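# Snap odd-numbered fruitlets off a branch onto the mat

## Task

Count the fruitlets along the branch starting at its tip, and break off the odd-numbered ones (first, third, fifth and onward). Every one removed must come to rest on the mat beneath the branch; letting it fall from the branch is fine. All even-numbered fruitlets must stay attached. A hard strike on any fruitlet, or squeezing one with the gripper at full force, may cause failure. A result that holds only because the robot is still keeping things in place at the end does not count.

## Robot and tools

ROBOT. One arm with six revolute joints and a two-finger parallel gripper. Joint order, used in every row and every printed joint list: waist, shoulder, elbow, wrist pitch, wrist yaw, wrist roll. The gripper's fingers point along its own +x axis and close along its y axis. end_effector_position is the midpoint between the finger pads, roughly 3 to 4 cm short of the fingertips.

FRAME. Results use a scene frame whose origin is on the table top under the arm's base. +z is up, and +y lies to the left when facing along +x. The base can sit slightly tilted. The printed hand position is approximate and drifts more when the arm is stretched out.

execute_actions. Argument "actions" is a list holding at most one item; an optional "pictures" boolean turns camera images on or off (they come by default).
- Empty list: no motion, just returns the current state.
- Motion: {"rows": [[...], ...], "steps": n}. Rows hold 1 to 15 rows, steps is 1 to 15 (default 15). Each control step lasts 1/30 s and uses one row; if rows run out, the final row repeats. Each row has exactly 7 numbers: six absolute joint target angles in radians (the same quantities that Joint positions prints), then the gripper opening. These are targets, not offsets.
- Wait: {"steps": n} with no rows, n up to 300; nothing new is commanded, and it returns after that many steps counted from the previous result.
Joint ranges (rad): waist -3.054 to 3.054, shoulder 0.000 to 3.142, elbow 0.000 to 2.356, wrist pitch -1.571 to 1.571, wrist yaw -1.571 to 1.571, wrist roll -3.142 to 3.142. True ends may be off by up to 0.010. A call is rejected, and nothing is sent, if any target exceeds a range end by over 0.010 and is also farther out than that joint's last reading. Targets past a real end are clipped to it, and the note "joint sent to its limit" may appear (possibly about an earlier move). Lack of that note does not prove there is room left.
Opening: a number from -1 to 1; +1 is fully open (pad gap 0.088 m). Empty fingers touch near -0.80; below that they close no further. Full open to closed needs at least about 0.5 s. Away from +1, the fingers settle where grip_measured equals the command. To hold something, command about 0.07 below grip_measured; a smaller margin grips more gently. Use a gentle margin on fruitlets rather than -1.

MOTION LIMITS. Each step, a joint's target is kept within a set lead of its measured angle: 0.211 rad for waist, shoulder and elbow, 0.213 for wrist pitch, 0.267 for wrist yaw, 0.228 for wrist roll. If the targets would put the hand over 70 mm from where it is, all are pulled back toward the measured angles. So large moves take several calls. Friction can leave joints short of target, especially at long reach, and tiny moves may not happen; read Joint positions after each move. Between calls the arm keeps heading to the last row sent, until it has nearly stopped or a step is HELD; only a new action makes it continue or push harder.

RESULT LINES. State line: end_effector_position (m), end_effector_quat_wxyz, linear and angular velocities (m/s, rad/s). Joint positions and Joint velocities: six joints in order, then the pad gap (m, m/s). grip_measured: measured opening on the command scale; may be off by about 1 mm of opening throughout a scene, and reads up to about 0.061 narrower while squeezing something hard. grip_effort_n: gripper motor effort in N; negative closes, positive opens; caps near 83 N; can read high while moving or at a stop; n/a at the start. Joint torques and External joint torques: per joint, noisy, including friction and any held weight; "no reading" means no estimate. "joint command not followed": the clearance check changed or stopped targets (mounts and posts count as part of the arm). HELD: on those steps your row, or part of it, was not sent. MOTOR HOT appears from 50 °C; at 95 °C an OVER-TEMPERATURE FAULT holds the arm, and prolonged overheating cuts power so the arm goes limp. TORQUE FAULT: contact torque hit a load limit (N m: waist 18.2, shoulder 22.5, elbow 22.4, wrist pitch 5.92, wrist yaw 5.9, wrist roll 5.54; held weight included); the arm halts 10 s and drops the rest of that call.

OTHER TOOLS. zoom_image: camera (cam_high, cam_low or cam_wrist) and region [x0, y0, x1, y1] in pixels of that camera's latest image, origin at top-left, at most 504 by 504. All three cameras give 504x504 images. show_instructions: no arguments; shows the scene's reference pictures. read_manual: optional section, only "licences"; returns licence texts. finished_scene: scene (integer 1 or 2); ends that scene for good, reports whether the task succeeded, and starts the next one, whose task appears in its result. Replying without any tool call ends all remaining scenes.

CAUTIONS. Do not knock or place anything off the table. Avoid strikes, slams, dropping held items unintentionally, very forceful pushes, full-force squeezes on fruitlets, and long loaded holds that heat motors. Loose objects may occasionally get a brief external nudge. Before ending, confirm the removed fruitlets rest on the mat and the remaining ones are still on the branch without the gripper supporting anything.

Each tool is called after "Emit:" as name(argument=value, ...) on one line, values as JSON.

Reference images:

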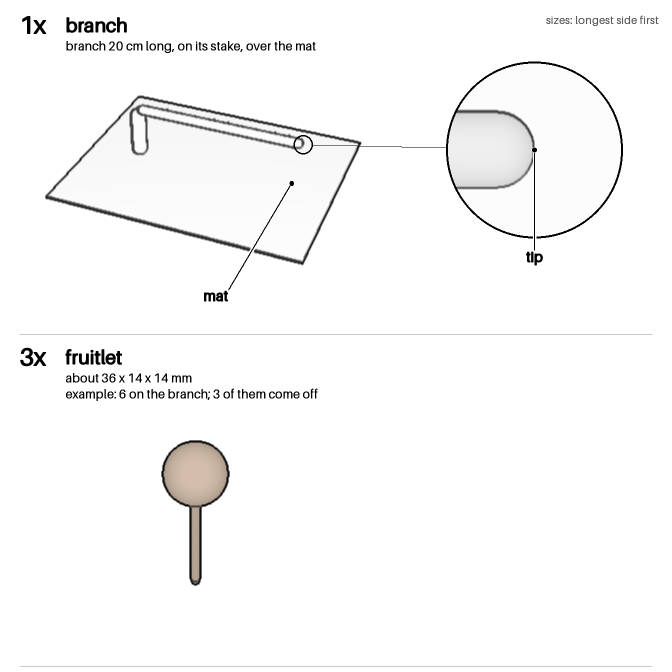

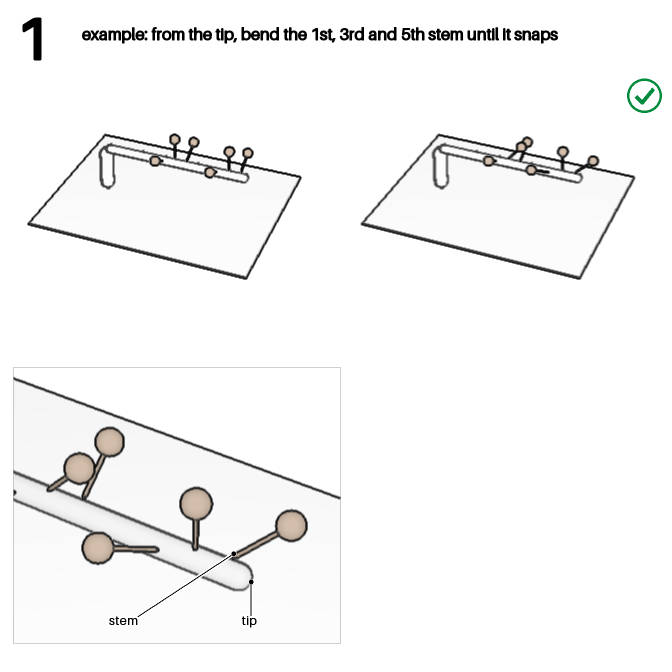

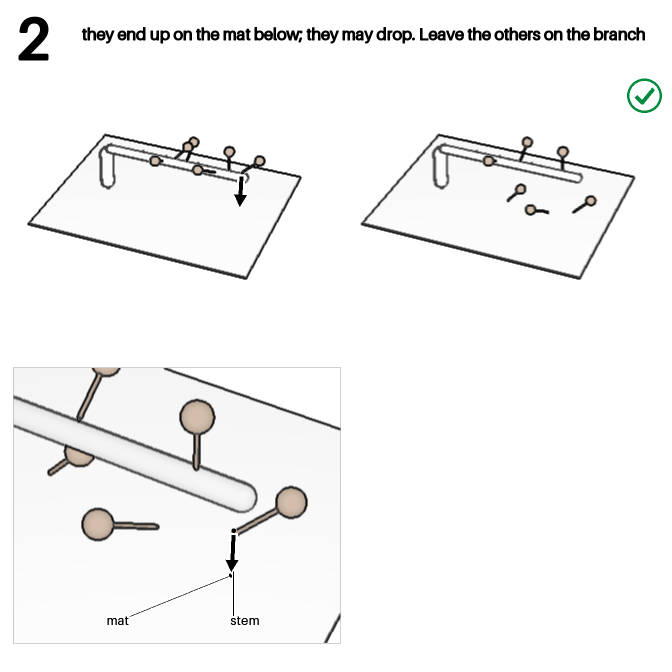

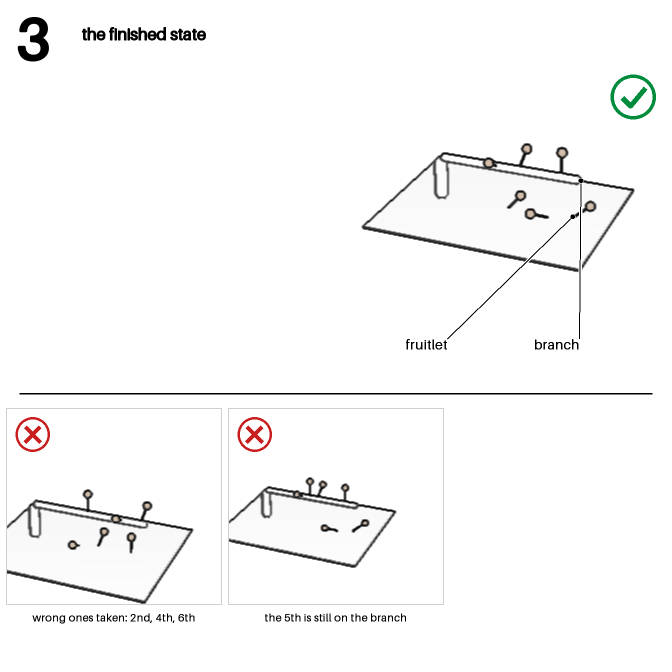

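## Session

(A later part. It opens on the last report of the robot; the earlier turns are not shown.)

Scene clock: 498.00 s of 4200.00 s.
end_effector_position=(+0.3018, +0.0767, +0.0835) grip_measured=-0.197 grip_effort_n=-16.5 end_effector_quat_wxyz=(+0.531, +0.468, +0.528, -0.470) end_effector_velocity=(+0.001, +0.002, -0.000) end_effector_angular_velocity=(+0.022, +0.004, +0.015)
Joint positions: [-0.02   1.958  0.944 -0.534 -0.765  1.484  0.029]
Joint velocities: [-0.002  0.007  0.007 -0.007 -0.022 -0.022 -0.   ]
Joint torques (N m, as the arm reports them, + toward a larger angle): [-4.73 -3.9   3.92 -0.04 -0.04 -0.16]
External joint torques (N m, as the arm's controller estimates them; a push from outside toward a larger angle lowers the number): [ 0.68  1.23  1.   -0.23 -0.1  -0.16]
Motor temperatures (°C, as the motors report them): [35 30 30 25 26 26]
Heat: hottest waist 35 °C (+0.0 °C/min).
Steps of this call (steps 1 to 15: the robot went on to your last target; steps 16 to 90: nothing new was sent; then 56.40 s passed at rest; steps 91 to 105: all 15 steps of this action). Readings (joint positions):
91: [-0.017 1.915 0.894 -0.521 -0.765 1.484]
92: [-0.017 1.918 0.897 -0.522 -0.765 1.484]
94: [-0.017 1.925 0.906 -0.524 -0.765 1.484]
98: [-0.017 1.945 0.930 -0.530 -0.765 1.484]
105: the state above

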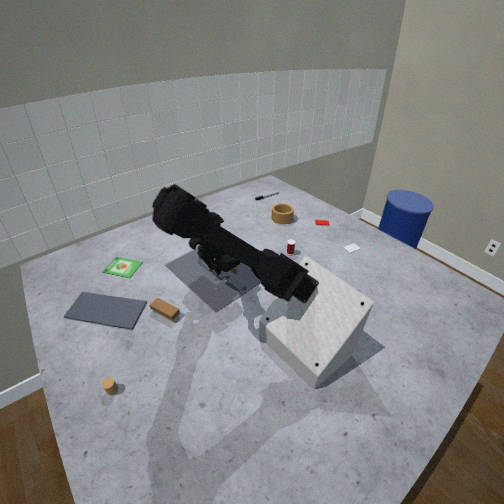

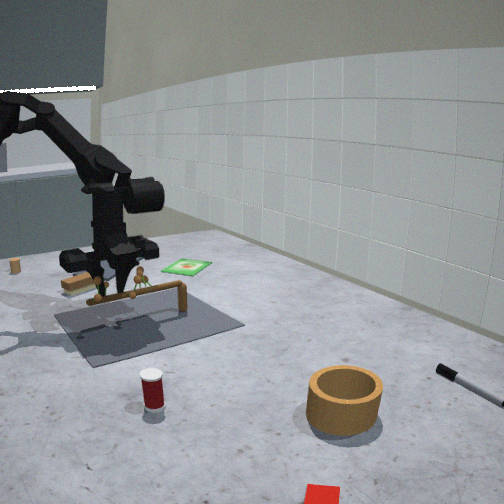

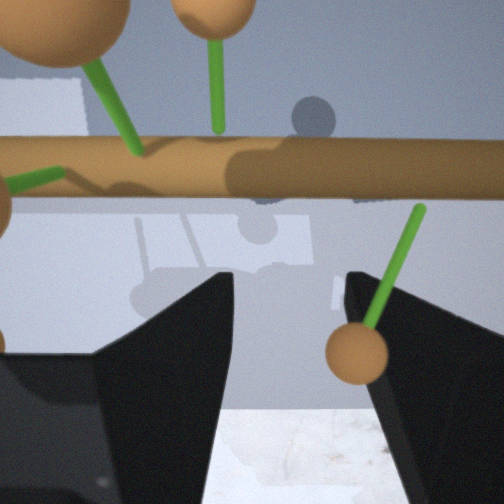

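Emit:
execute_actions(actions=[{"rows":[[-0.023,1.976,0.96,-0.538,-0.768,1.478,-0.2],[-0.024,1.982,0.967,-0.54,-0.768,1.476,-0.2],[-0.025,1.988,0.974,-0.542,-0.768,1.474,-0.2],[-0.027,1.994,0.981,-0.544,-0.768,1.472,-0.2],[-0.028,2.0,0.988,-0.546,-0.768,1.47,-0.2],[-0.03,2.006,0.995,-0.547,-0.768,1.468,-0.2],[-0.031,2.012,1.001,-0.548,-0.768,1.467,-0.2],[-0.032,2.018,1.005,-0.549,-0.768,1.466,-0.2]],"steps":15}])

Scene clock: 503.27 s of 4200.00 s.
end_effector_position=(+0.3138, +0.0718, +0.0824) grip_measured=-0.197 grip_effort_n=-16.5 end_effector_quat_wxyz=(+0.530, +0.469, +0.527, -0.470) end_effector_velocity=(+0.000, -0.003, -0.001) end_effector_angular_velocity=(-0.008, +0.007, -0.003)
Joint positions: [-0.029  2.006  0.997 -0.546 -0.765  1.473  0.029]
Joint velocities: [-0.002  0.012  0.007 -0.007  0.007 -0.007 -0.   ]
Joint torques (N m, as the arm reports them, + toward a larger angle): [-4.89 -4.06  4.03 -0.06 -0.04 -0.27]
External joint torques (N m, as the arm's controller estimates them; a push from outside toward a larger angle lowers the number): [ 0.75  1.31  1.05 -0.26 -0.1  -0.27]
Motor temperatures (°C, as the motors report them): [36 30 30 25 26 26]
Heat: hottest waist 36 °C (+1.0 °C/min).
Steps of this call (steps 1 to 15: the robot went on to your last target; steps 16 to 90: nothing new was sent; then 1.77 s passed at rest; steps 91 to 105: all 15 steps of this action). Readings (joint positions):
91: [-0.020 1.960 0.947 -0.535 -0.765 1.484]
92: [-0.020 1.962 0.950 -0.536 -0.765 1.484]
94: [-0.021 1.970 0.959 -0.539 -0.765 1.482]
98: [-0.026 1.992 0.983 -0.543 -0.765 1.476]
105: the state above

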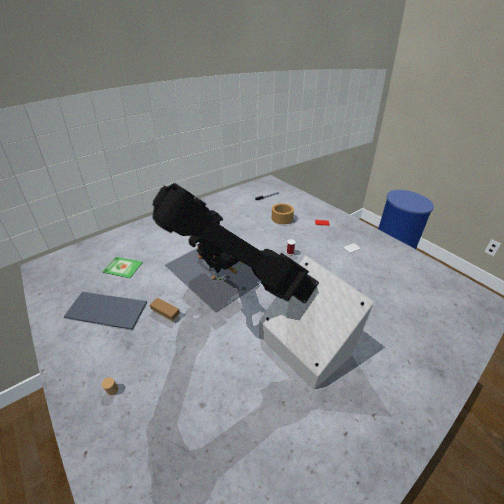

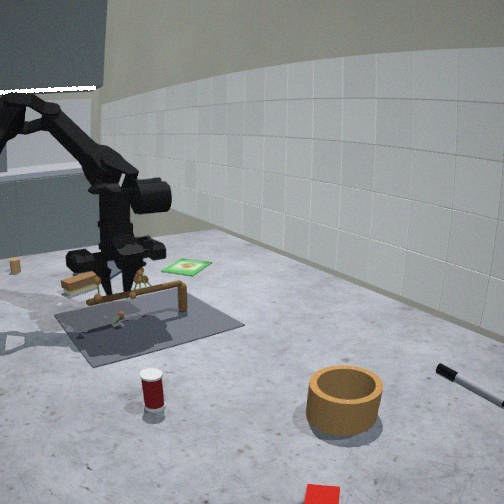

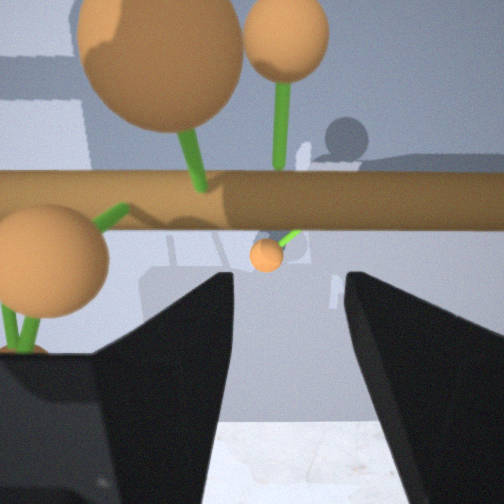

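Emit:
execute_actions(actions=[{"rows":[[-0.045,2.01,1.012,-0.58,-0.768,1.45,-0.2],[-0.06,2.0,1.022,-0.615,-0.768,1.43,-0.2],[-0.075,1.992,1.032,-0.65,-0.767,1.41,-0.2],[-0.09,1.984,1.042,-0.685,-0.766,1.39,-0.2],[-0.105,1.976,1.052,-0.72,-0.765,1.37,-0.2],[-0.12,1.968,1.062,-0.755,-0.764,1.35,-0.2],[-0.135,1.96,1.072,-0.79,-0.763,1.33,-0.2],[-0.15,1.952,1.082,-0.825,-0.762,1.31,-0.2],[-0.165,1.944,1.092,-0.86,-0.76,1.29,-0.2],[-0.18,1.936,1.102,-0.895,-0.758,1.27,-0.25],[-0.195,1.928,1.112,-0.93,-0.756,1.25,-0.3],[-0.215,1.92,1.125,-0.965,-0.754,1.225,-0.35],[-0.26,1.93,1.09,-0.95,-0.745,1.17,-0.35],[-0.3,1.94,1.055,-0.935,-0.735,1.11,-0.35],[-0.345,1.95,1.02,-0.92,-0.725,1.05,-0.35]],"steps":15}], pictures=false)

Emit:
execute_actions(actions=[{"rows":[[-0.39,1.96,0.98,-0.905,-0.715,0.99,-0.35],[-0.43,1.97,0.94,-0.894,-0.703,0.937,-0.35]],"steps":15}])

Scene clock: 535.43 s of 4200.00 s.
end_effector_position=(+0.3017, +0.0529, +0.1542) grip_measured=-0.314 grip_effort_n=-16.5 end_effector_quat_wxyz=(+0.529, +0.469, +0.530, -0.468) end_effector_velocity=(-0.070, -0.267, +0.159) end_effector_angular_velocity=(-0.126, -0.420, +0.399)
Joint positions: [-0.24   1.938  1.081 -0.903 -0.754  1.177  0.024]
Joint velocities: [-1.004 -0.027 -0.344 -0.007  0.198 -1.341 -0.018]
Joint torques (N m, as the arm reports them, + toward a larger angle): [-5.75 -3.58  1.33 -0.35  0.4  -0.23]
External joint torques (N m, as the arm's controller estimates them; a push from outside toward a larger angle lowers the number): [ 0.8  -0.53 -0.88 -0.26  0.14 -0.28]
Motor temperatures (°C, as the motors report them): [37 30 30 25 26 26]
Heat: hottest waist 37 °C (+2.0 °C/min).
Steps of this call (steps 1 to 15: the robot went on to your last target; steps 16 to 90: nothing new was sent; then 28.67 s passed at rest; steps 91 to 105: all 15 steps of this action). Readings (joint positions):
91: [-0.031 2.007 1.000 -0.554 -0.765 1.468]
92: [-0.035 2.007 1.004 -0.570 -0.766 1.460]
94: [-0.052 2.006 1.015 -0.615 -0.766 1.434]
98: [-0.108 1.987 1.047 -0.735 -0.766 1.367]
105: the state above

Scene clock: 535.93 s of 4200.00 s.
end_effector_position=(+0.2597, -0.0002, +0.1632) grip_measured=-0.347 grip_effort_n=-16.5 end_effector_quat_wxyz=(+0.530, +0.472, +0.527, -0.468) end_effector_velocity=(-0.003, -0.004, +0.001) end_effector_angular_velocity=(-0.006, -0.007, +0.037)
Joint positions: [-0.427  1.964  0.949 -0.896 -0.707  0.945  0.022]
Joint velocities: [-0.017 -0.002 -0.012  0.007  0.007 -0.051 -0.   ]
Joint torques (N m, as the arm reports them, + toward a larger angle): [-4.17 -3.72  3.39  0.23  0.16 -0.26]
External joint torques (N m, as the arm's controller estimates them; a push from outside toward a larger angle lowers the number): [ 0.62  0.59 -0.69 -0.04  0.12 -0.25]
Motor temperatures (°C, as the motors report them): [37 30 30 25 26 26]
Heat: hottest waist 37 °C (+2.0 °C/min).
Steps of this call (steps 1 to 15: all 15 steps of this action). Readings (joint positions):
1: [-0.276 1.938 1.064 -0.903 -0.746 1.128]
2: [-0.318 1.940 1.038 -0.901 -0.735 1.078]
4: [-0.387 1.951 0.990 -0.900 -0.713 1.016]
8: [-0.423 1.964 0.953 -0.900 -0.707 0.964]
15: the state above

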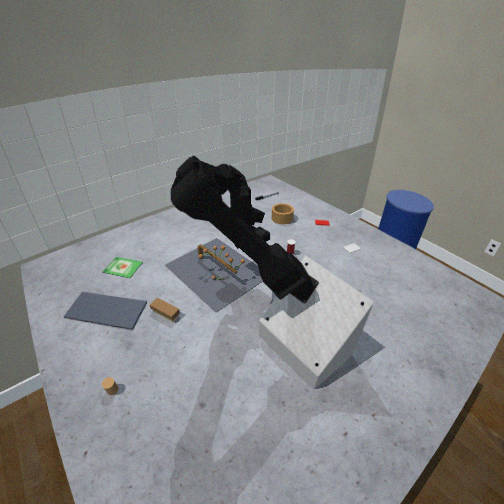

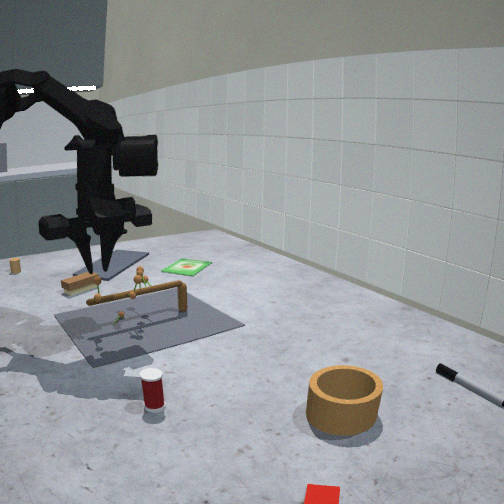

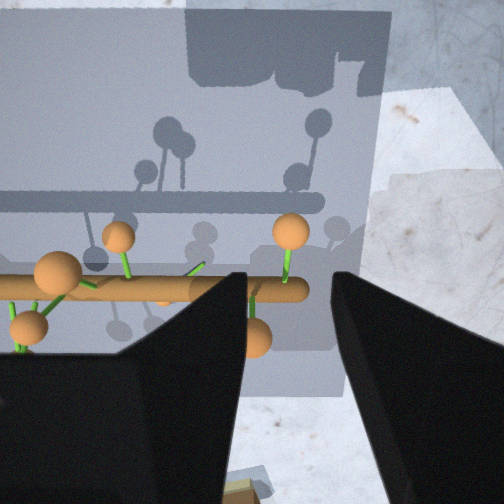

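Emit:
execute_actions(actions=[{"rows":[[-0.422,1.975,0.933,-0.876,-0.705,0.947,-0.35],[-0.414,1.98,0.926,-0.858,-0.707,0.957,-0.35],[-0.406,1.985,0.92,-0.84,-0.71,0.967,-0.35],[-0.398,1.99,0.913,-0.821,-0.712,0.977,-0.35],[-0.39,1.995,0.907,-0.803,-0.714,0.987,-0.35],[-0.382,2.0,0.9,-0.785,-0.716,0.997,-0.35],[-0.374,2.005,0.894,-0.767,-0.718,1.007,-0.35],[-0.366,2.01,0.887,-0.748,-0.721,1.017,-0.35],[-0.358,2.015,0.88,-0.73,-0.723,1.026,-0.35],[-0.351,2.019,0.872,-0.712,-0.725,1.035,-0.35]],"steps":15}])

Scene clock: 549.73 s of 4200.00 s.
end_effector_position=(+0.2601, -0.0040, +0.1310) grip_measured=-0.347 grip_effort_n=-16.5 end_effector_quat_wxyz=(+0.534, +0.466, +0.529, -0.467) end_effector_velocity=(+0.004, -0.004, -0.009) end_effector_angular_velocity=(-0.010, -0.030, +0.013)
Joint positions: [-0.356  2.009  0.882 -0.725 -0.72   1.024  0.022]
Joint velocities: [ 0.017  0.007 -0.032  0.095 -0.007  0.037 -0.   ]
Joint torques (N m, as the arm reports them, + toward a larger angle): [-3.96 -3.52  3.16  0.29 -0.08  0.22]
External joint torques (N m, as the arm's controller estimates them; a push from outside toward a larger angle lowers the number): [ 1.03  1.13 -0.61  0.02 -0.13  0.22]
Motor temperatures (°C, as the motors report them): [36 30 30 25 26 26]
Heat: hottest waist 36 °C (+1.0 °C/min).
Steps of this call (steps 1 to 15: the robot went on to your last target; steps 16 to 90: nothing new was sent; then 10.30 s passed at rest; steps 91 to 105: all 15 steps of this action). Readings (joint positions):
91: [-0.428 1.964 0.947 -0.892 -0.707 0.943]
92: [-0.427 1.965 0.944 -0.884 -0.707 0.943]
94: [-0.419 1.969 0.936 -0.859 -0.707 0.951]
98: [-0.390 1.987 0.913 -0.796 -0.711 0.985]
105: the state above

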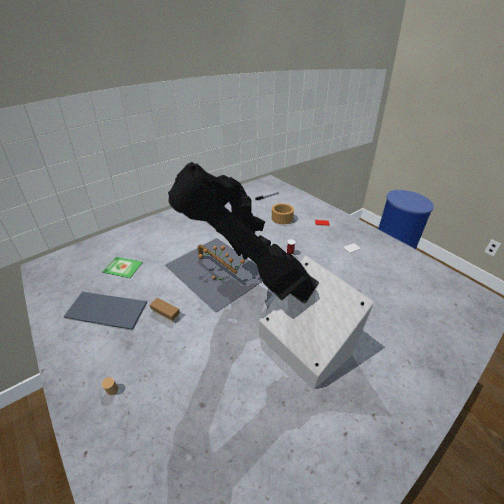

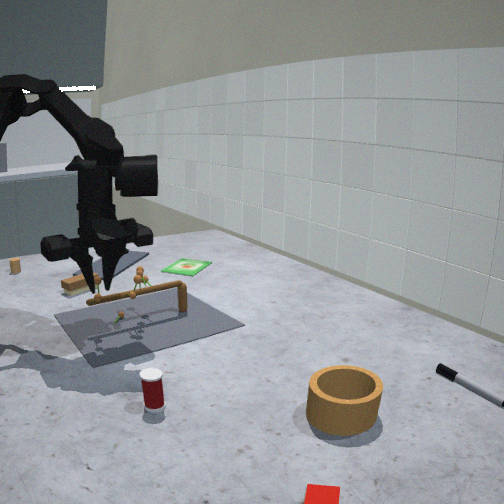

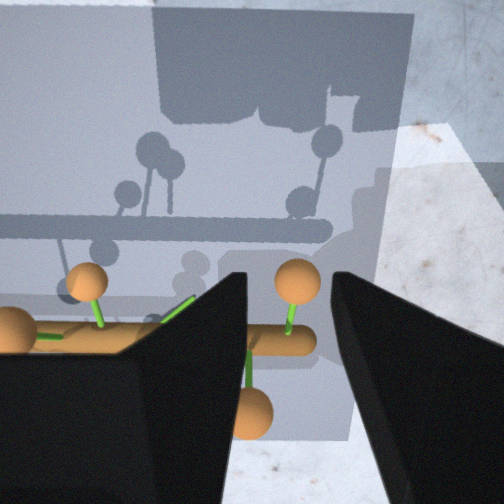

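Emit:
execute_actions(actions=[{"rows":[[-0.346,2.02,0.865,-0.7,-0.726,1.041,-0.35],[-0.341,2.022,0.859,-0.688,-0.728,1.048,-0.35],[-0.336,2.025,0.853,-0.676,-0.729,1.054,-0.35],[-0.331,2.027,0.847,-0.664,-0.731,1.061,-0.35],[-0.326,2.03,0.841,-0.652,-0.732,1.067,-0.35],[-0.321,2.032,0.835,-0.64,-0.733,1.074,-0.35],[-0.316,2.035,0.83,-0.628,-0.735,1.08,-0.35],[-0.311,2.037,0.825,-0.616,-0.736,1.087,-0.35],[-0.306,2.04,0.82,-0.604,-0.738,1.093,-0.35],[-0.3,2.043,0.815,-0.592,-0.739,1.1,-0.35]],"steps":15}])

Scene clock: 563.00 s of 4200.00 s.
end_effector_position=(+0.2561, -0.0037, +0.1087) grip_measured=-0.347 grip_effort_n=-16.5 end_effector_quat_wxyz=(+0.533, +0.466, +0.529, -0.467) end_effector_velocity=(+0.001, +0.002, -0.007) end_effector_angular_velocity=(+0.011, -0.021, +0.030)
Joint positions: [-0.304  2.033  0.824 -0.601 -0.735  1.09   0.022]
Joint velocities: [ 0.017  0.002 -0.027  0.066 -0.022  0.007 -0.   ]
Joint torques (N m, as the arm reports them, + toward a larger angle): [-3.87 -3.45  2.74  0.27 -0.09  0.2 ]
External joint torques (N m, as the arm's controller estimates them; a push from outside toward a larger angle lowers the number): [ 1.07  1.14 -0.6   0.02 -0.13  0.2 ]
Motor temperatures (°C, as the motors report them): [36 29 29 25 26 26]
Heat: hottest waist 36 °C (+0.0 °C/min).
Steps of this call (steps 1 to 30: the robot went on to your last target; steps 31 to 90: nothing new was sent; then 9.77 s passed at rest; steps 91 to 105: all 15 steps of this action). Readings (joint positions):
91: [-0.353 2.009 0.878 -0.711 -0.722 1.030]
92: [-0.352 2.010 0.876 -0.705 -0.723 1.033]
94: [-0.346 2.011 0.869 -0.689 -0.724 1.042]
98: [-0.327 2.021 0.847 -0.648 -0.729 1.064]
105: the state above

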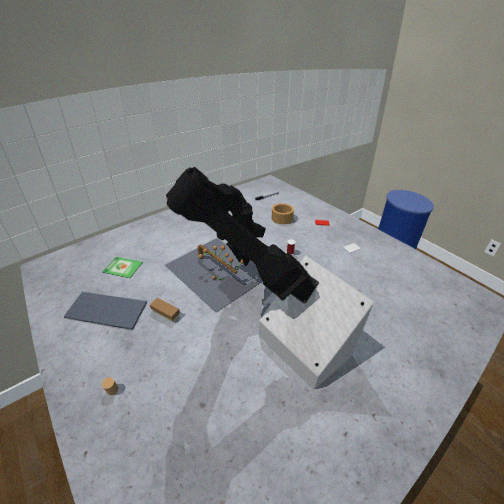

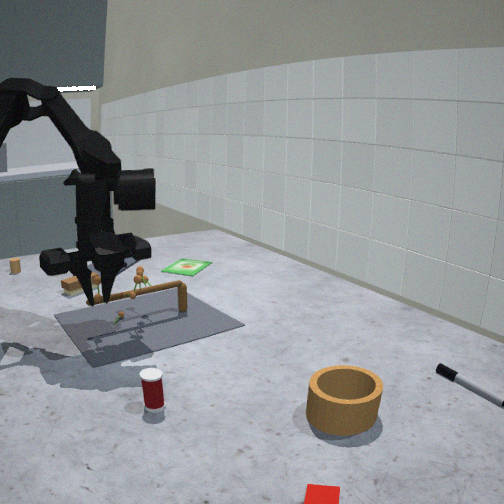

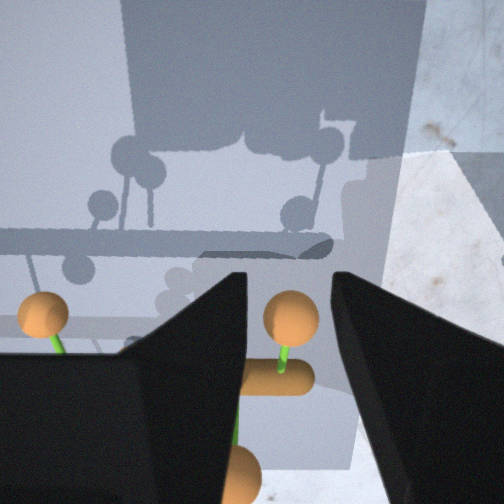

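Emit:
execute_actions(actions=[{"rows":[[-0.298,2.046,0.823,-0.593,-0.74,1.103,-0.35],[-0.296,2.049,0.83,-0.594,-0.74,1.106,-0.35],[-0.294,2.052,0.837,-0.595,-0.741,1.11,-0.35],[-0.292,2.055,0.844,-0.597,-0.741,1.113,-0.35],[-0.29,2.058,0.851,-0.598,-0.741,1.117,-0.35],[-0.288,2.061,0.858,-0.599,-0.742,1.12,-0.35],[-0.285,2.064,0.865,-0.6,-0.742,1.124,-0.35],[-0.283,2.067,0.872,-0.602,-0.743,1.127,-0.35],[-0.28,2.07,0.879,-0.603,-0.743,1.131,-0.35],[-0.278,2.072,0.886,-0.604,-0.744,1.134,-0.35],[-0.275,2.075,0.893,-0.605,-0.744,1.138,-0.35],[-0.272,2.078,0.9,-0.607,-0.745,1.142,-0.35]],"steps":15}])

Scene clock: 582.87 s of 4200.00 s.
end_effector_position=(+0.2738, -0.0011, +0.1066) grip_measured=-0.347 grip_effort_n=-16.5 end_effector_quat_wxyz=(+0.534, +0.468, +0.527, -0.467) end_effector_velocity=(+0.021, +0.006, +0.002) end_effector_angular_velocity=(-0.001, -0.009, +0.008)
Joint positions: [-0.277  2.064  0.887 -0.603 -0.741  1.132  0.022]
Joint velocities: [ 0.027  0.017  0.076 -0.022 -0.007  0.037 -0.   ]
Joint torques (N m, as the arm reports them, + toward a larger angle): [-4.11 -3.48  4.07 -0.04 -0.08  0.2 ]
External joint torques (N m, as the arm's controller estimates them; a push from outside toward a larger angle lowers the number): [ 1.15  1.25  0.92 -0.24 -0.14  0.2 ]
Motor temperatures (°C, as the motors report them): [36 29 29 26 26 26]
Heat: hottest waist 36 °C (+0.0 °C/min).
Steps of this call (steps 1 to 15: the robot went on to your last target; steps 16 to 90: nothing new was sent; then 16.37 s passed at rest; steps 91 to 105: all 15 steps of this action). Readings (joint positions):
91: [-0.303 2.034 0.822 -0.594 -0.736 1.095]
92: [-0.302 2.034 0.822 -0.594 -0.736 1.096]
94: [-0.299 2.039 0.825 -0.594 -0.737 1.100]
98: [-0.292 2.050 0.845 -0.597 -0.738 1.112]
105: the state above

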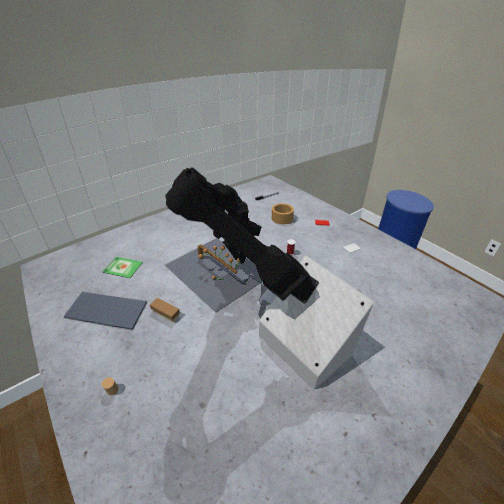

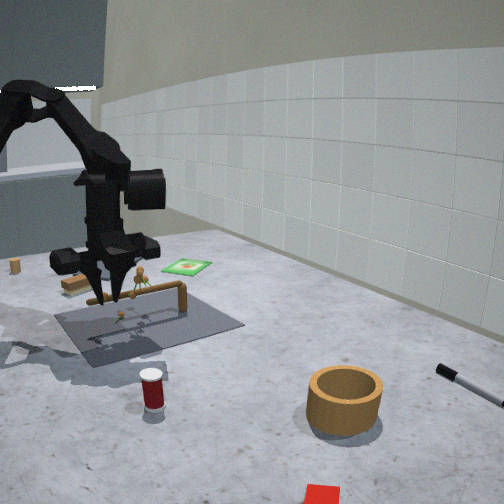

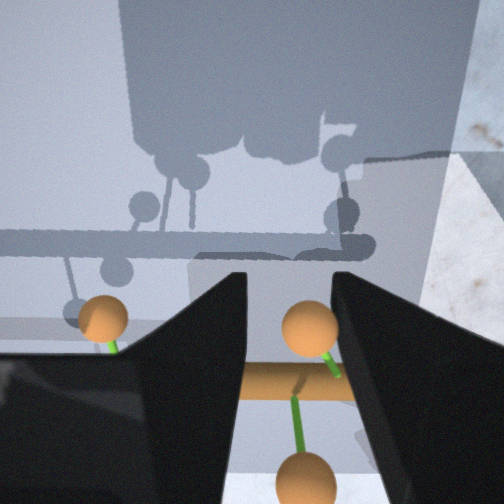

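Emit:
execute_actions(actions=[{"rows":[[-0.27,2.08,0.905,-0.608,-0.745,1.145,-0.35],[-0.268,2.082,0.91,-0.609,-0.746,1.148,-0.35],[-0.266,2.084,0.915,-0.61,-0.746,1.151,-0.35],[-0.264,2.086,0.92,-0.611,-0.747,1.154,-0.35],[-0.262,2.088,0.925,-0.612,-0.747,1.157,-0.35],[-0.259,2.09,0.93,-0.613,-0.747,1.16,-0.35],[-0.257,2.092,0.935,-0.614,-0.748,1.163,-0.35],[-0.254,2.095,0.94,-0.614,-0.748,1.165,-0.35],[-0.252,2.097,0.945,-0.615,-0.748,1.168,-0.35]],"steps":15}])

Scene clock: 590.93 s of 4200.00 s.
end_effector_position=(+0.2867, +0.0021, +0.1053) grip_measured=-0.347 grip_effort_n=-16.5 end_effector_quat_wxyz=(+0.534, +0.467, +0.527, -0.467) end_effector_velocity=(+0.004, +0.002, +0.003) end_effector_angular_velocity=(+0.007, -0.002, +0.019)
Joint positions: [-0.255  2.085  0.936 -0.612 -0.745  1.161  0.022]
Joint velocities: [-0.002  0.002  0.022 -0.022 -0.007 -0.022 -0.   ]
Joint torques (N m, as the arm reports them, + toward a larger angle): [-4.25 -3.75  4.18 -0.05 -0.07  0.22]
External joint torques (N m, as the arm's controller estimates them; a push from outside toward a larger angle lowers the number): [ 1.11  1.2   0.98 -0.26 -0.13  0.22]
Motor temperatures (°C, as the motors report them): [36 29 29 25 26 26]
Heat: hottest waist 36 °C (-1.0 °C/min).
Steps of this call (steps 1 to 15: the robot went on to your last target; steps 16 to 90: nothing new was sent; then 4.57 s passed at rest; steps 91 to 105: all 15 steps of this action). Readings (joint positions):
91: [-0.274 2.068 0.893 -0.606 -0.741 1.136]
92: [-0.274 2.069 0.895 -0.607 -0.741 1.138]
94: [-0.271 2.072 0.901 -0.608 -0.742 1.142]
98: [-0.263 2.079 0.919 -0.611 -0.744 1.152]
105: the state above

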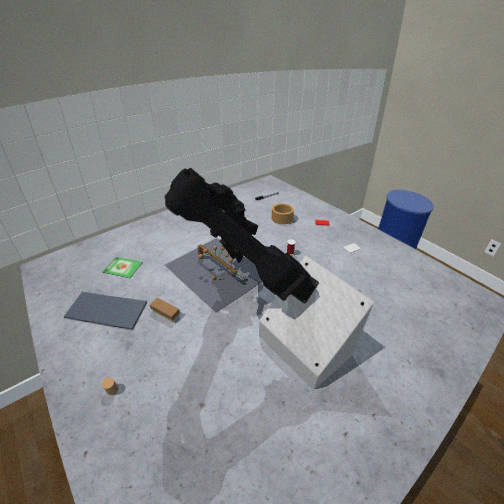

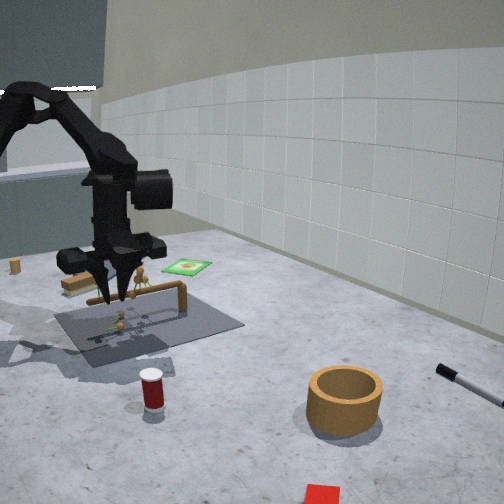

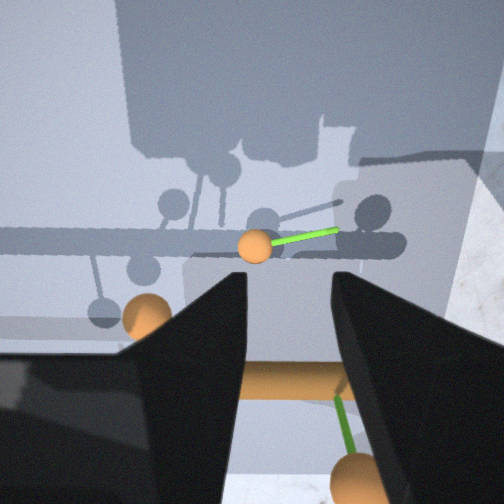

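Emit:
execute_actions(actions=[{"rows":[[-0.27,2.087,0.958,-0.65,-0.747,1.15,-0.35],[-0.288,2.077,0.971,-0.69,-0.745,1.13,-0.35],[-0.306,2.067,0.985,-0.73,-0.743,1.11,-0.35],[-0.324,2.056,0.998,-0.77,-0.741,1.085,-0.35],[-0.342,2.046,1.012,-0.81,-0.739,1.06,-0.35],[-0.36,2.035,1.026,-0.85,-0.736,1.04,-0.35],[-0.38,2.024,1.042,-0.895,-0.733,1.01,-0.35],[-0.39,2.025,1.07,-0.93,-0.732,1.0,-0.35],[-0.38,2.04,1.105,-0.94,-0.732,1.03,-0.35],[-0.37,2.055,1.14,-0.95,-0.732,1.06,-0.35],[-0.36,2.07,1.17,-0.96,-0.733,1.09,-0.35],[-0.35,2.085,1.2,-0.965,-0.733,1.12,-0.35],[-0.335,2.1,1.23,-0.972,-0.733,1.15,-0.35],[-0.325,2.115,1.262,-0.98,-0.734,1.18,-0.35],[-0.3145,2.13,1.29,-0.986,-0.734,1.204,-0.35]],"steps":15}], pictures=false)

Emit:
execute_actions(actions=[{"steps":20}])

Scene clock: 631.07 s of 4200.00 s.
end_effector_position=(+0.3219, +0.0112, +0.1683) grip_measured=-0.347 grip_effort_n=-16.5 end_effector_quat_wxyz=(+0.514, +0.494, +0.506, -0.485) end_effector_velocity=(+0.202, +0.062, +0.018) end_effector_angular_velocity=(-0.066, +0.008, -0.264)
Joint positions: [-0.346  2.081  1.205 -0.954 -0.735  1.134  0.022]
Joint velocities: [ 0.295  0.344  0.901 -0.271 -0.007  0.667 -0.   ]
Joint torques (N m, as the arm reports them, + toward a larger angle): [-4.46 -3.51  4.61 -0.09  0.09  0.22]
External joint torques (N m, as the arm's controller estimates them; a push from outside toward a larger angle lowers the number): [ 1.06  1.19  1.02 -0.29  0.04  0.22]
Motor temperatures (°C, as the motors report them): [36 29 30 25 26 26]
Heat: hottest waist 36 °C (+0.0 °C/min).
Steps of this call (steps 1 to 15: the robot went on to your last target; steps 16 to 90: nothing new was sent; then 36.63 s passed at rest; steps 91 to 105: all 15 steps of this action). Readings (joint positions):
91: [-0.256 2.087 0.940 -0.621 -0.745 1.162]
92: [-0.259 2.087 0.946 -0.639 -0.745 1.159]
94: [-0.279 2.084 0.962 -0.690 -0.745 1.134]
98: [-0.345 2.058 1.011 -0.830 -0.739 1.057]
105: the state above

Scene clock: 631.73 s of 4200.00 s.
end_effector_position=(+0.3371, +0.0167, +0.1668) grip_measured=-0.347 grip_effort_n=-16.5 end_effector_quat_wxyz=(+0.503, +0.500, +0.500, -0.498) end_effector_velocity=(+0.001, +0.001, -0.002) end_effector_angular_velocity=(+0.006, -0.003, +0.025)
Joint positions: [-0.317  2.118  1.282 -0.984 -0.735  1.198  0.022]
Joint velocities: [ 0.002  0.002 -0.002  0.007 -0.007 -0.022 -0.   ]
Joint torques (N m, as the arm reports them, + toward a larger angle): [-4.95 -4.32  5.16 -0.04  0.09  0.21]
External joint torques (N m, as the arm's controller estimates them; a push from outside toward a larger angle lowers the number): [ 1.15  1.31  1.15 -0.27  0.04  0.22]
Motor temperatures (°C, as the motors report them): [36 29 30 25 26 26]
Heat: hottest waist 36 °C (+0.0 °C/min).
Steps of this call (steps 1 to 20: the robot went on to your last target). Readings (joint positions):
1: [-0.337 2.091 1.230 -0.959 -0.735 1.151]
2: [-0.329 2.098 1.248 -0.964 -0.735 1.164]
4: [-0.319 2.108 1.266 -0.975 -0.735 1.180]
8: [-0.317 2.116 1.276 -0.982 -0.735 1.193]
20: the state above

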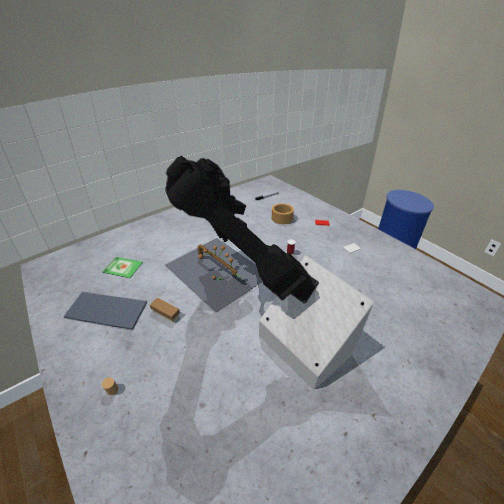

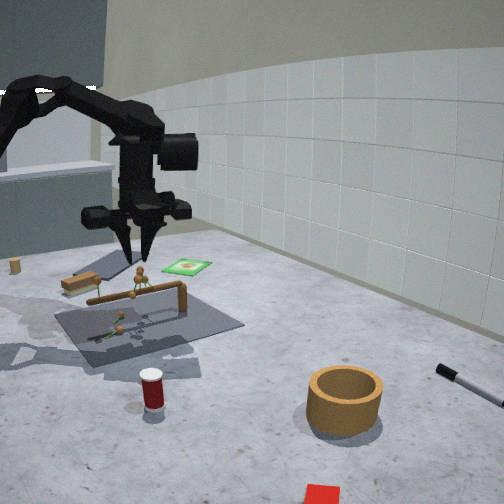

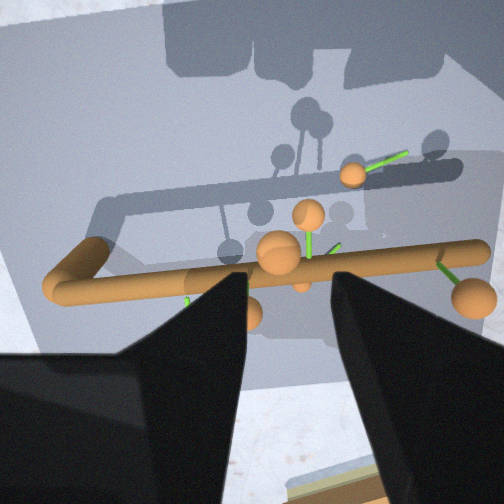

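Emit:
execute_actions(actions=[{"rows":[[-0.309,2.134,1.283,-0.972,-0.735,1.211,-0.35],[-0.303,2.137,1.276,-0.958,-0.737,1.218,-0.35],[-0.297,2.14,1.27,-0.944,-0.738,1.226,-0.35],[-0.291,2.143,1.263,-0.93,-0.739,1.233,-0.35],[-0.285,2.146,1.257,-0.916,-0.74,1.241,-0.35],[-0.279,2.149,1.25,-0.902,-0.742,1.248,-0.35],[-0.273,2.152,1.243,-0.888,-0.743,1.256,-0.35],[-0.267,2.155,1.236,-0.874,-0.744,1.263,-0.35],[-0.262,2.157,1.23,-0.86,-0.746,1.27,-0.35]],"steps":15}])

Scene clock: 647.67 s of 4200.00 s.
end_effector_position=(+0.3398, +0.0156, +0.1405) grip_measured=-0.347 grip_effort_n=-16.5 end_effector_quat_wxyz=(+0.504, +0.497, +0.500, -0.499) end_effector_velocity=(+0.006, -0.000, -0.001) end_effector_angular_velocity=(+0.012, -0.037, +0.005)
Joint positions: [-0.264  2.147  1.239 -0.868 -0.742  1.261  0.022]
Joint velocities: [-0.002 -0.002 -0.012  0.051 -0.022  0.022 -0.   ]
Joint torques (N m, as the arm reports them, + toward a larger angle): [-5.06 -4.63  3.23  0.26 -0.07  0.21]
External joint torques (N m, as the arm's controller estimates them; a push from outside toward a larger angle lowers the number): [ 1.23  1.33 -0.66  0.01 -0.12  0.21]
Motor temperatures (°C, as the motors report them): [37 29 30 25 26 26]
Heat: hottest waist 37 °C (+1.0 °C/min).
Steps of this call (steps 1 to 15: the robot went on to your last target; steps 16 to 90: nothing new was sent; then 12.43 s passed at rest; steps 91 to 105: all 15 steps of this action). Readings (joint positions):
91: [-0.316 2.119 1.282 -0.984 -0.735 1.199]
92: [-0.315 2.120 1.282 -0.980 -0.735 1.203]
94: [-0.309 2.124 1.281 -0.959 -0.735 1.212]
98: [-0.287 2.134 1.263 -0.912 -0.738 1.238]
105: the state above

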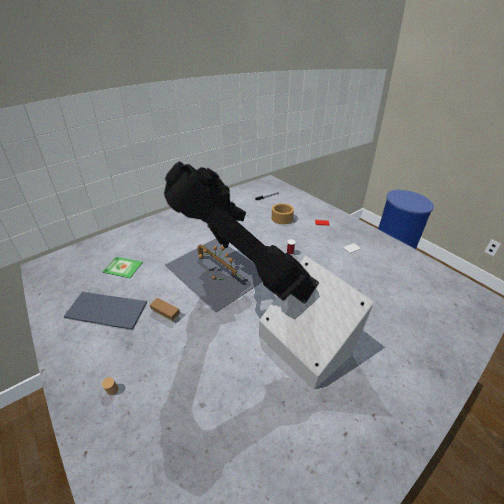

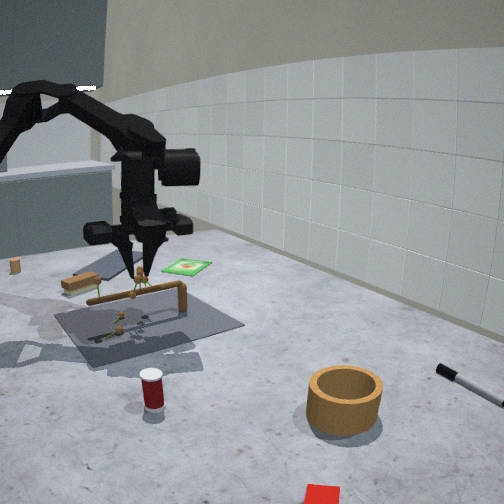

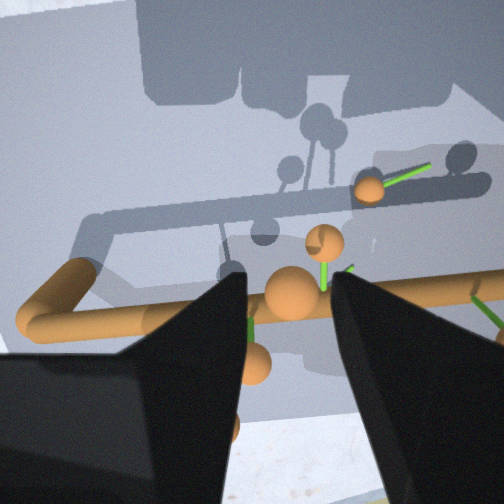

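Emit:
execute_actions(actions=[{"rows":[[-0.26,2.159,1.226,-0.853,-0.747,1.273,-0.35],[-0.258,2.161,1.222,-0.846,-0.747,1.276,-0.35],[-0.256,2.163,1.218,-0.839,-0.748,1.279,-0.35],[-0.254,2.165,1.214,-0.832,-0.748,1.282,-0.35],[-0.252,2.167,1.21,-0.824,-0.749,1.285,-0.35],[-0.25,2.169,1.206,-0.816,-0.75,1.288,-0.35],[-0.248,2.171,1.202,-0.808,-0.75,1.291,-0.35],[-0.246,2.173,1.198,-0.8,-0.751,1.294,-0.35]],"steps":15}])

Scene clock: 660.70 s of 4200.00 s.
end_effector_position=(+0.3380, +0.0120, +0.1279) grip_measured=-0.347 grip_effort_n=-16.5 end_effector_quat_wxyz=(+0.503, +0.499, +0.499, -0.499) end_effector_velocity=(+0.004, +0.001, +0.002) end_effector_angular_velocity=(+0.017, -0.026, +0.032)
Joint positions: [-0.249  2.162  1.206 -0.805 -0.747  1.287  0.022]
Joint velocities: [-0.007 -0.002 -0.002  0.022 -0.022 -0.022 -0.   ]
Joint torques (N m, as the arm reports them, + toward a larger angle): [-4.99 -4.55  3.02  0.23 -0.07  0.2 ]
External joint torques (N m, as the arm's controller estimates them; a push from outside toward a larger angle lowers the number): [ 1.28  1.3  -0.65  0.02 -0.13  0.2 ]
Motor temperatures (°C, as the motors report them): [37 30 30 25 26 26]
Heat: hottest waist 37 °C (+1.0 °C/min).
Steps of this call (steps 1 to 15: the robot went on to your last target; steps 16 to 90: nothing new was sent; then 9.53 s passed at rest; steps 91 to 105: all 15 steps of this action). Readings (joint positions):
91: [-0.264 2.147 1.237 -0.861 -0.743 1.265]
92: [-0.264 2.147 1.236 -0.857 -0.743 1.266]
94: [-0.262 2.148 1.231 -0.848 -0.744 1.270]
98: [-0.255 2.155 1.216 -0.822 -0.746 1.280]
105: the state above

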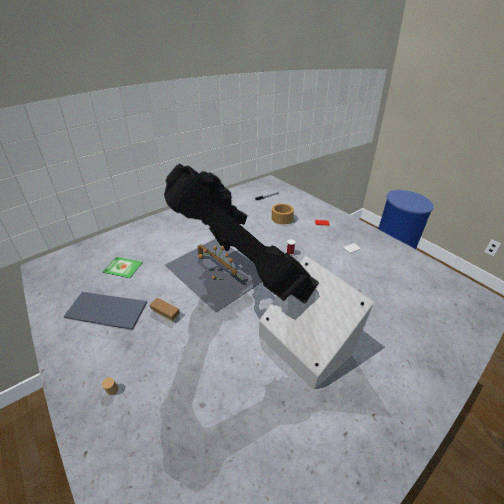

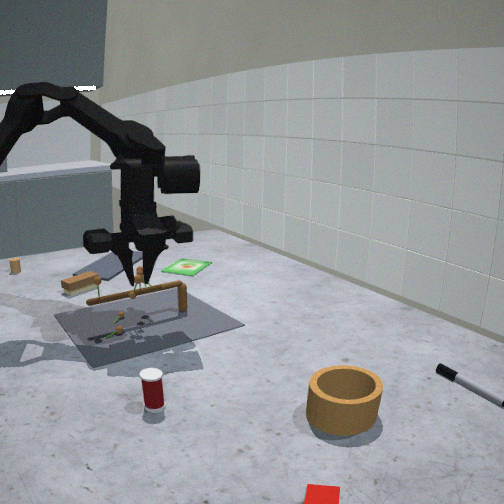

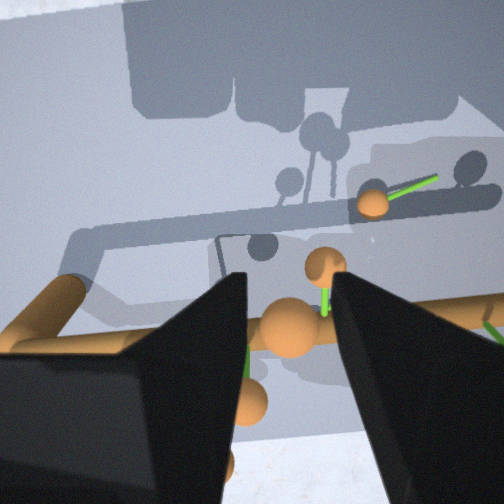

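Emit:
execute_actions(actions=[{"rows":[[-0.245,2.177,1.207,-0.801,-0.751,1.296,-0.35],[-0.243,2.181,1.215,-0.803,-0.751,1.298,-0.35],[-0.242,2.185,1.223,-0.804,-0.751,1.3,-0.35],[-0.24,2.189,1.231,-0.806,-0.752,1.302,-0.35],[-0.239,2.193,1.239,-0.807,-0.752,1.304,-0.35],[-0.237,2.197,1.247,-0.809,-0.752,1.306,-0.35],[-0.236,2.201,1.255,-0.81,-0.752,1.308,-0.35],[-0.234,2.205,1.262,-0.812,-0.752,1.31,-0.35],[-0.233,2.209,1.269,-0.813,-0.753,1.312,-0.35],[-0.231,2.213,1.276,-0.815,-0.753,1.314,-0.35],[-0.23,2.217,1.283,-0.816,-0.753,1.316,-0.35],[-0.2285,2.222,1.29,-0.817,-0.753,1.318,-0.35]],"steps":15}])

Scene clock: 678.03 s of 4200.00 s.
end_effector_position=(+0.3543, +0.0127, +0.1247) grip_measured=-0.347 grip_effort_n=-16.5 end_effector_quat_wxyz=(+0.505, +0.498, +0.499, -0.498) end_effector_velocity=(+0.009, +0.002, -0.005) end_effector_angular_velocity=(+0.010, +0.022, -0.021)
Joint positions: [-0.232  2.206  1.277 -0.813 -0.75   1.309  0.022]
Joint velocities: [ 0.017  0.046  0.066 -0.037 -0.007  0.022 -0.   ]
Joint torques (N m, as the arm reports them, + toward a larger angle): [-5.21 -4.7   4.56 -0.08 -0.07  0.23]
External joint torques (N m, as the arm's controller estimates them; a push from outside toward a larger angle lowers the number): [ 1.37  1.37  0.98 -0.26 -0.14  0.22]
Motor temperatures (°C, as the motors report them): [38 30 30 25 26 26]
Heat: hottest waist 38 °C (+2.0 °C/min).
Steps of this call (steps 1 to 15: the robot went on to your last target; steps 16 to 90: nothing new was sent; then 13.83 s passed at rest; steps 91 to 105: all 15 steps of this action). Readings (joint positions):
91: [-0.249 2.162 1.206 -0.802 -0.747 1.288]
92: [-0.248 2.163 1.206 -0.802 -0.748 1.289]
94: [-0.247 2.168 1.210 -0.802 -0.748 1.292]
98: [-0.241 2.184 1.233 -0.806 -0.748 1.299]
105: the state above

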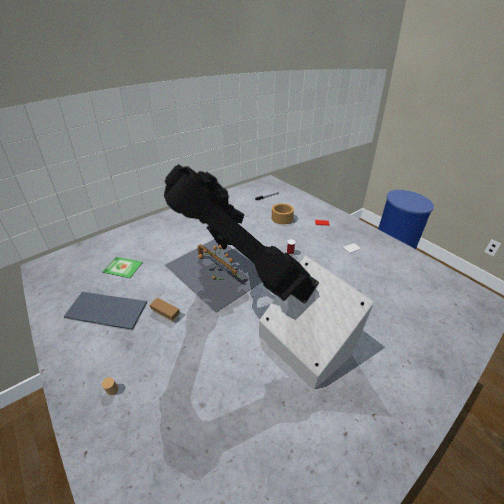

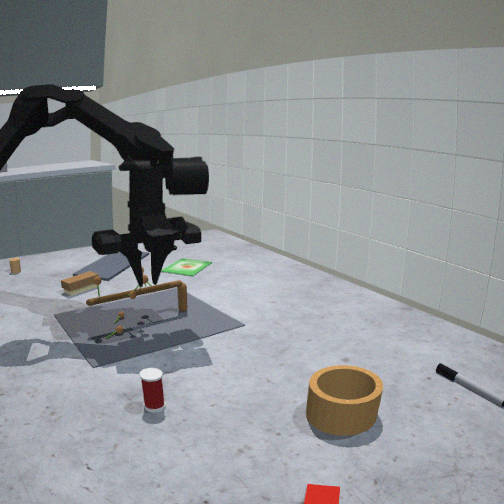

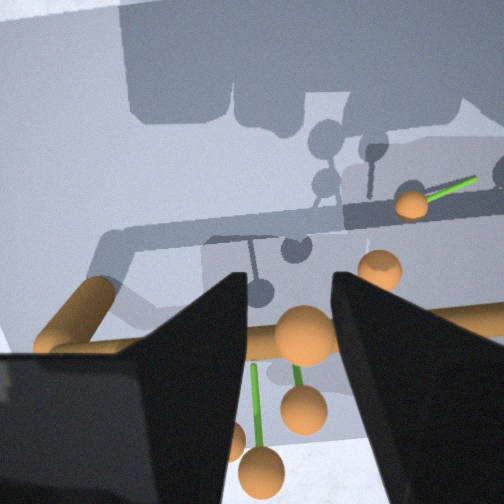

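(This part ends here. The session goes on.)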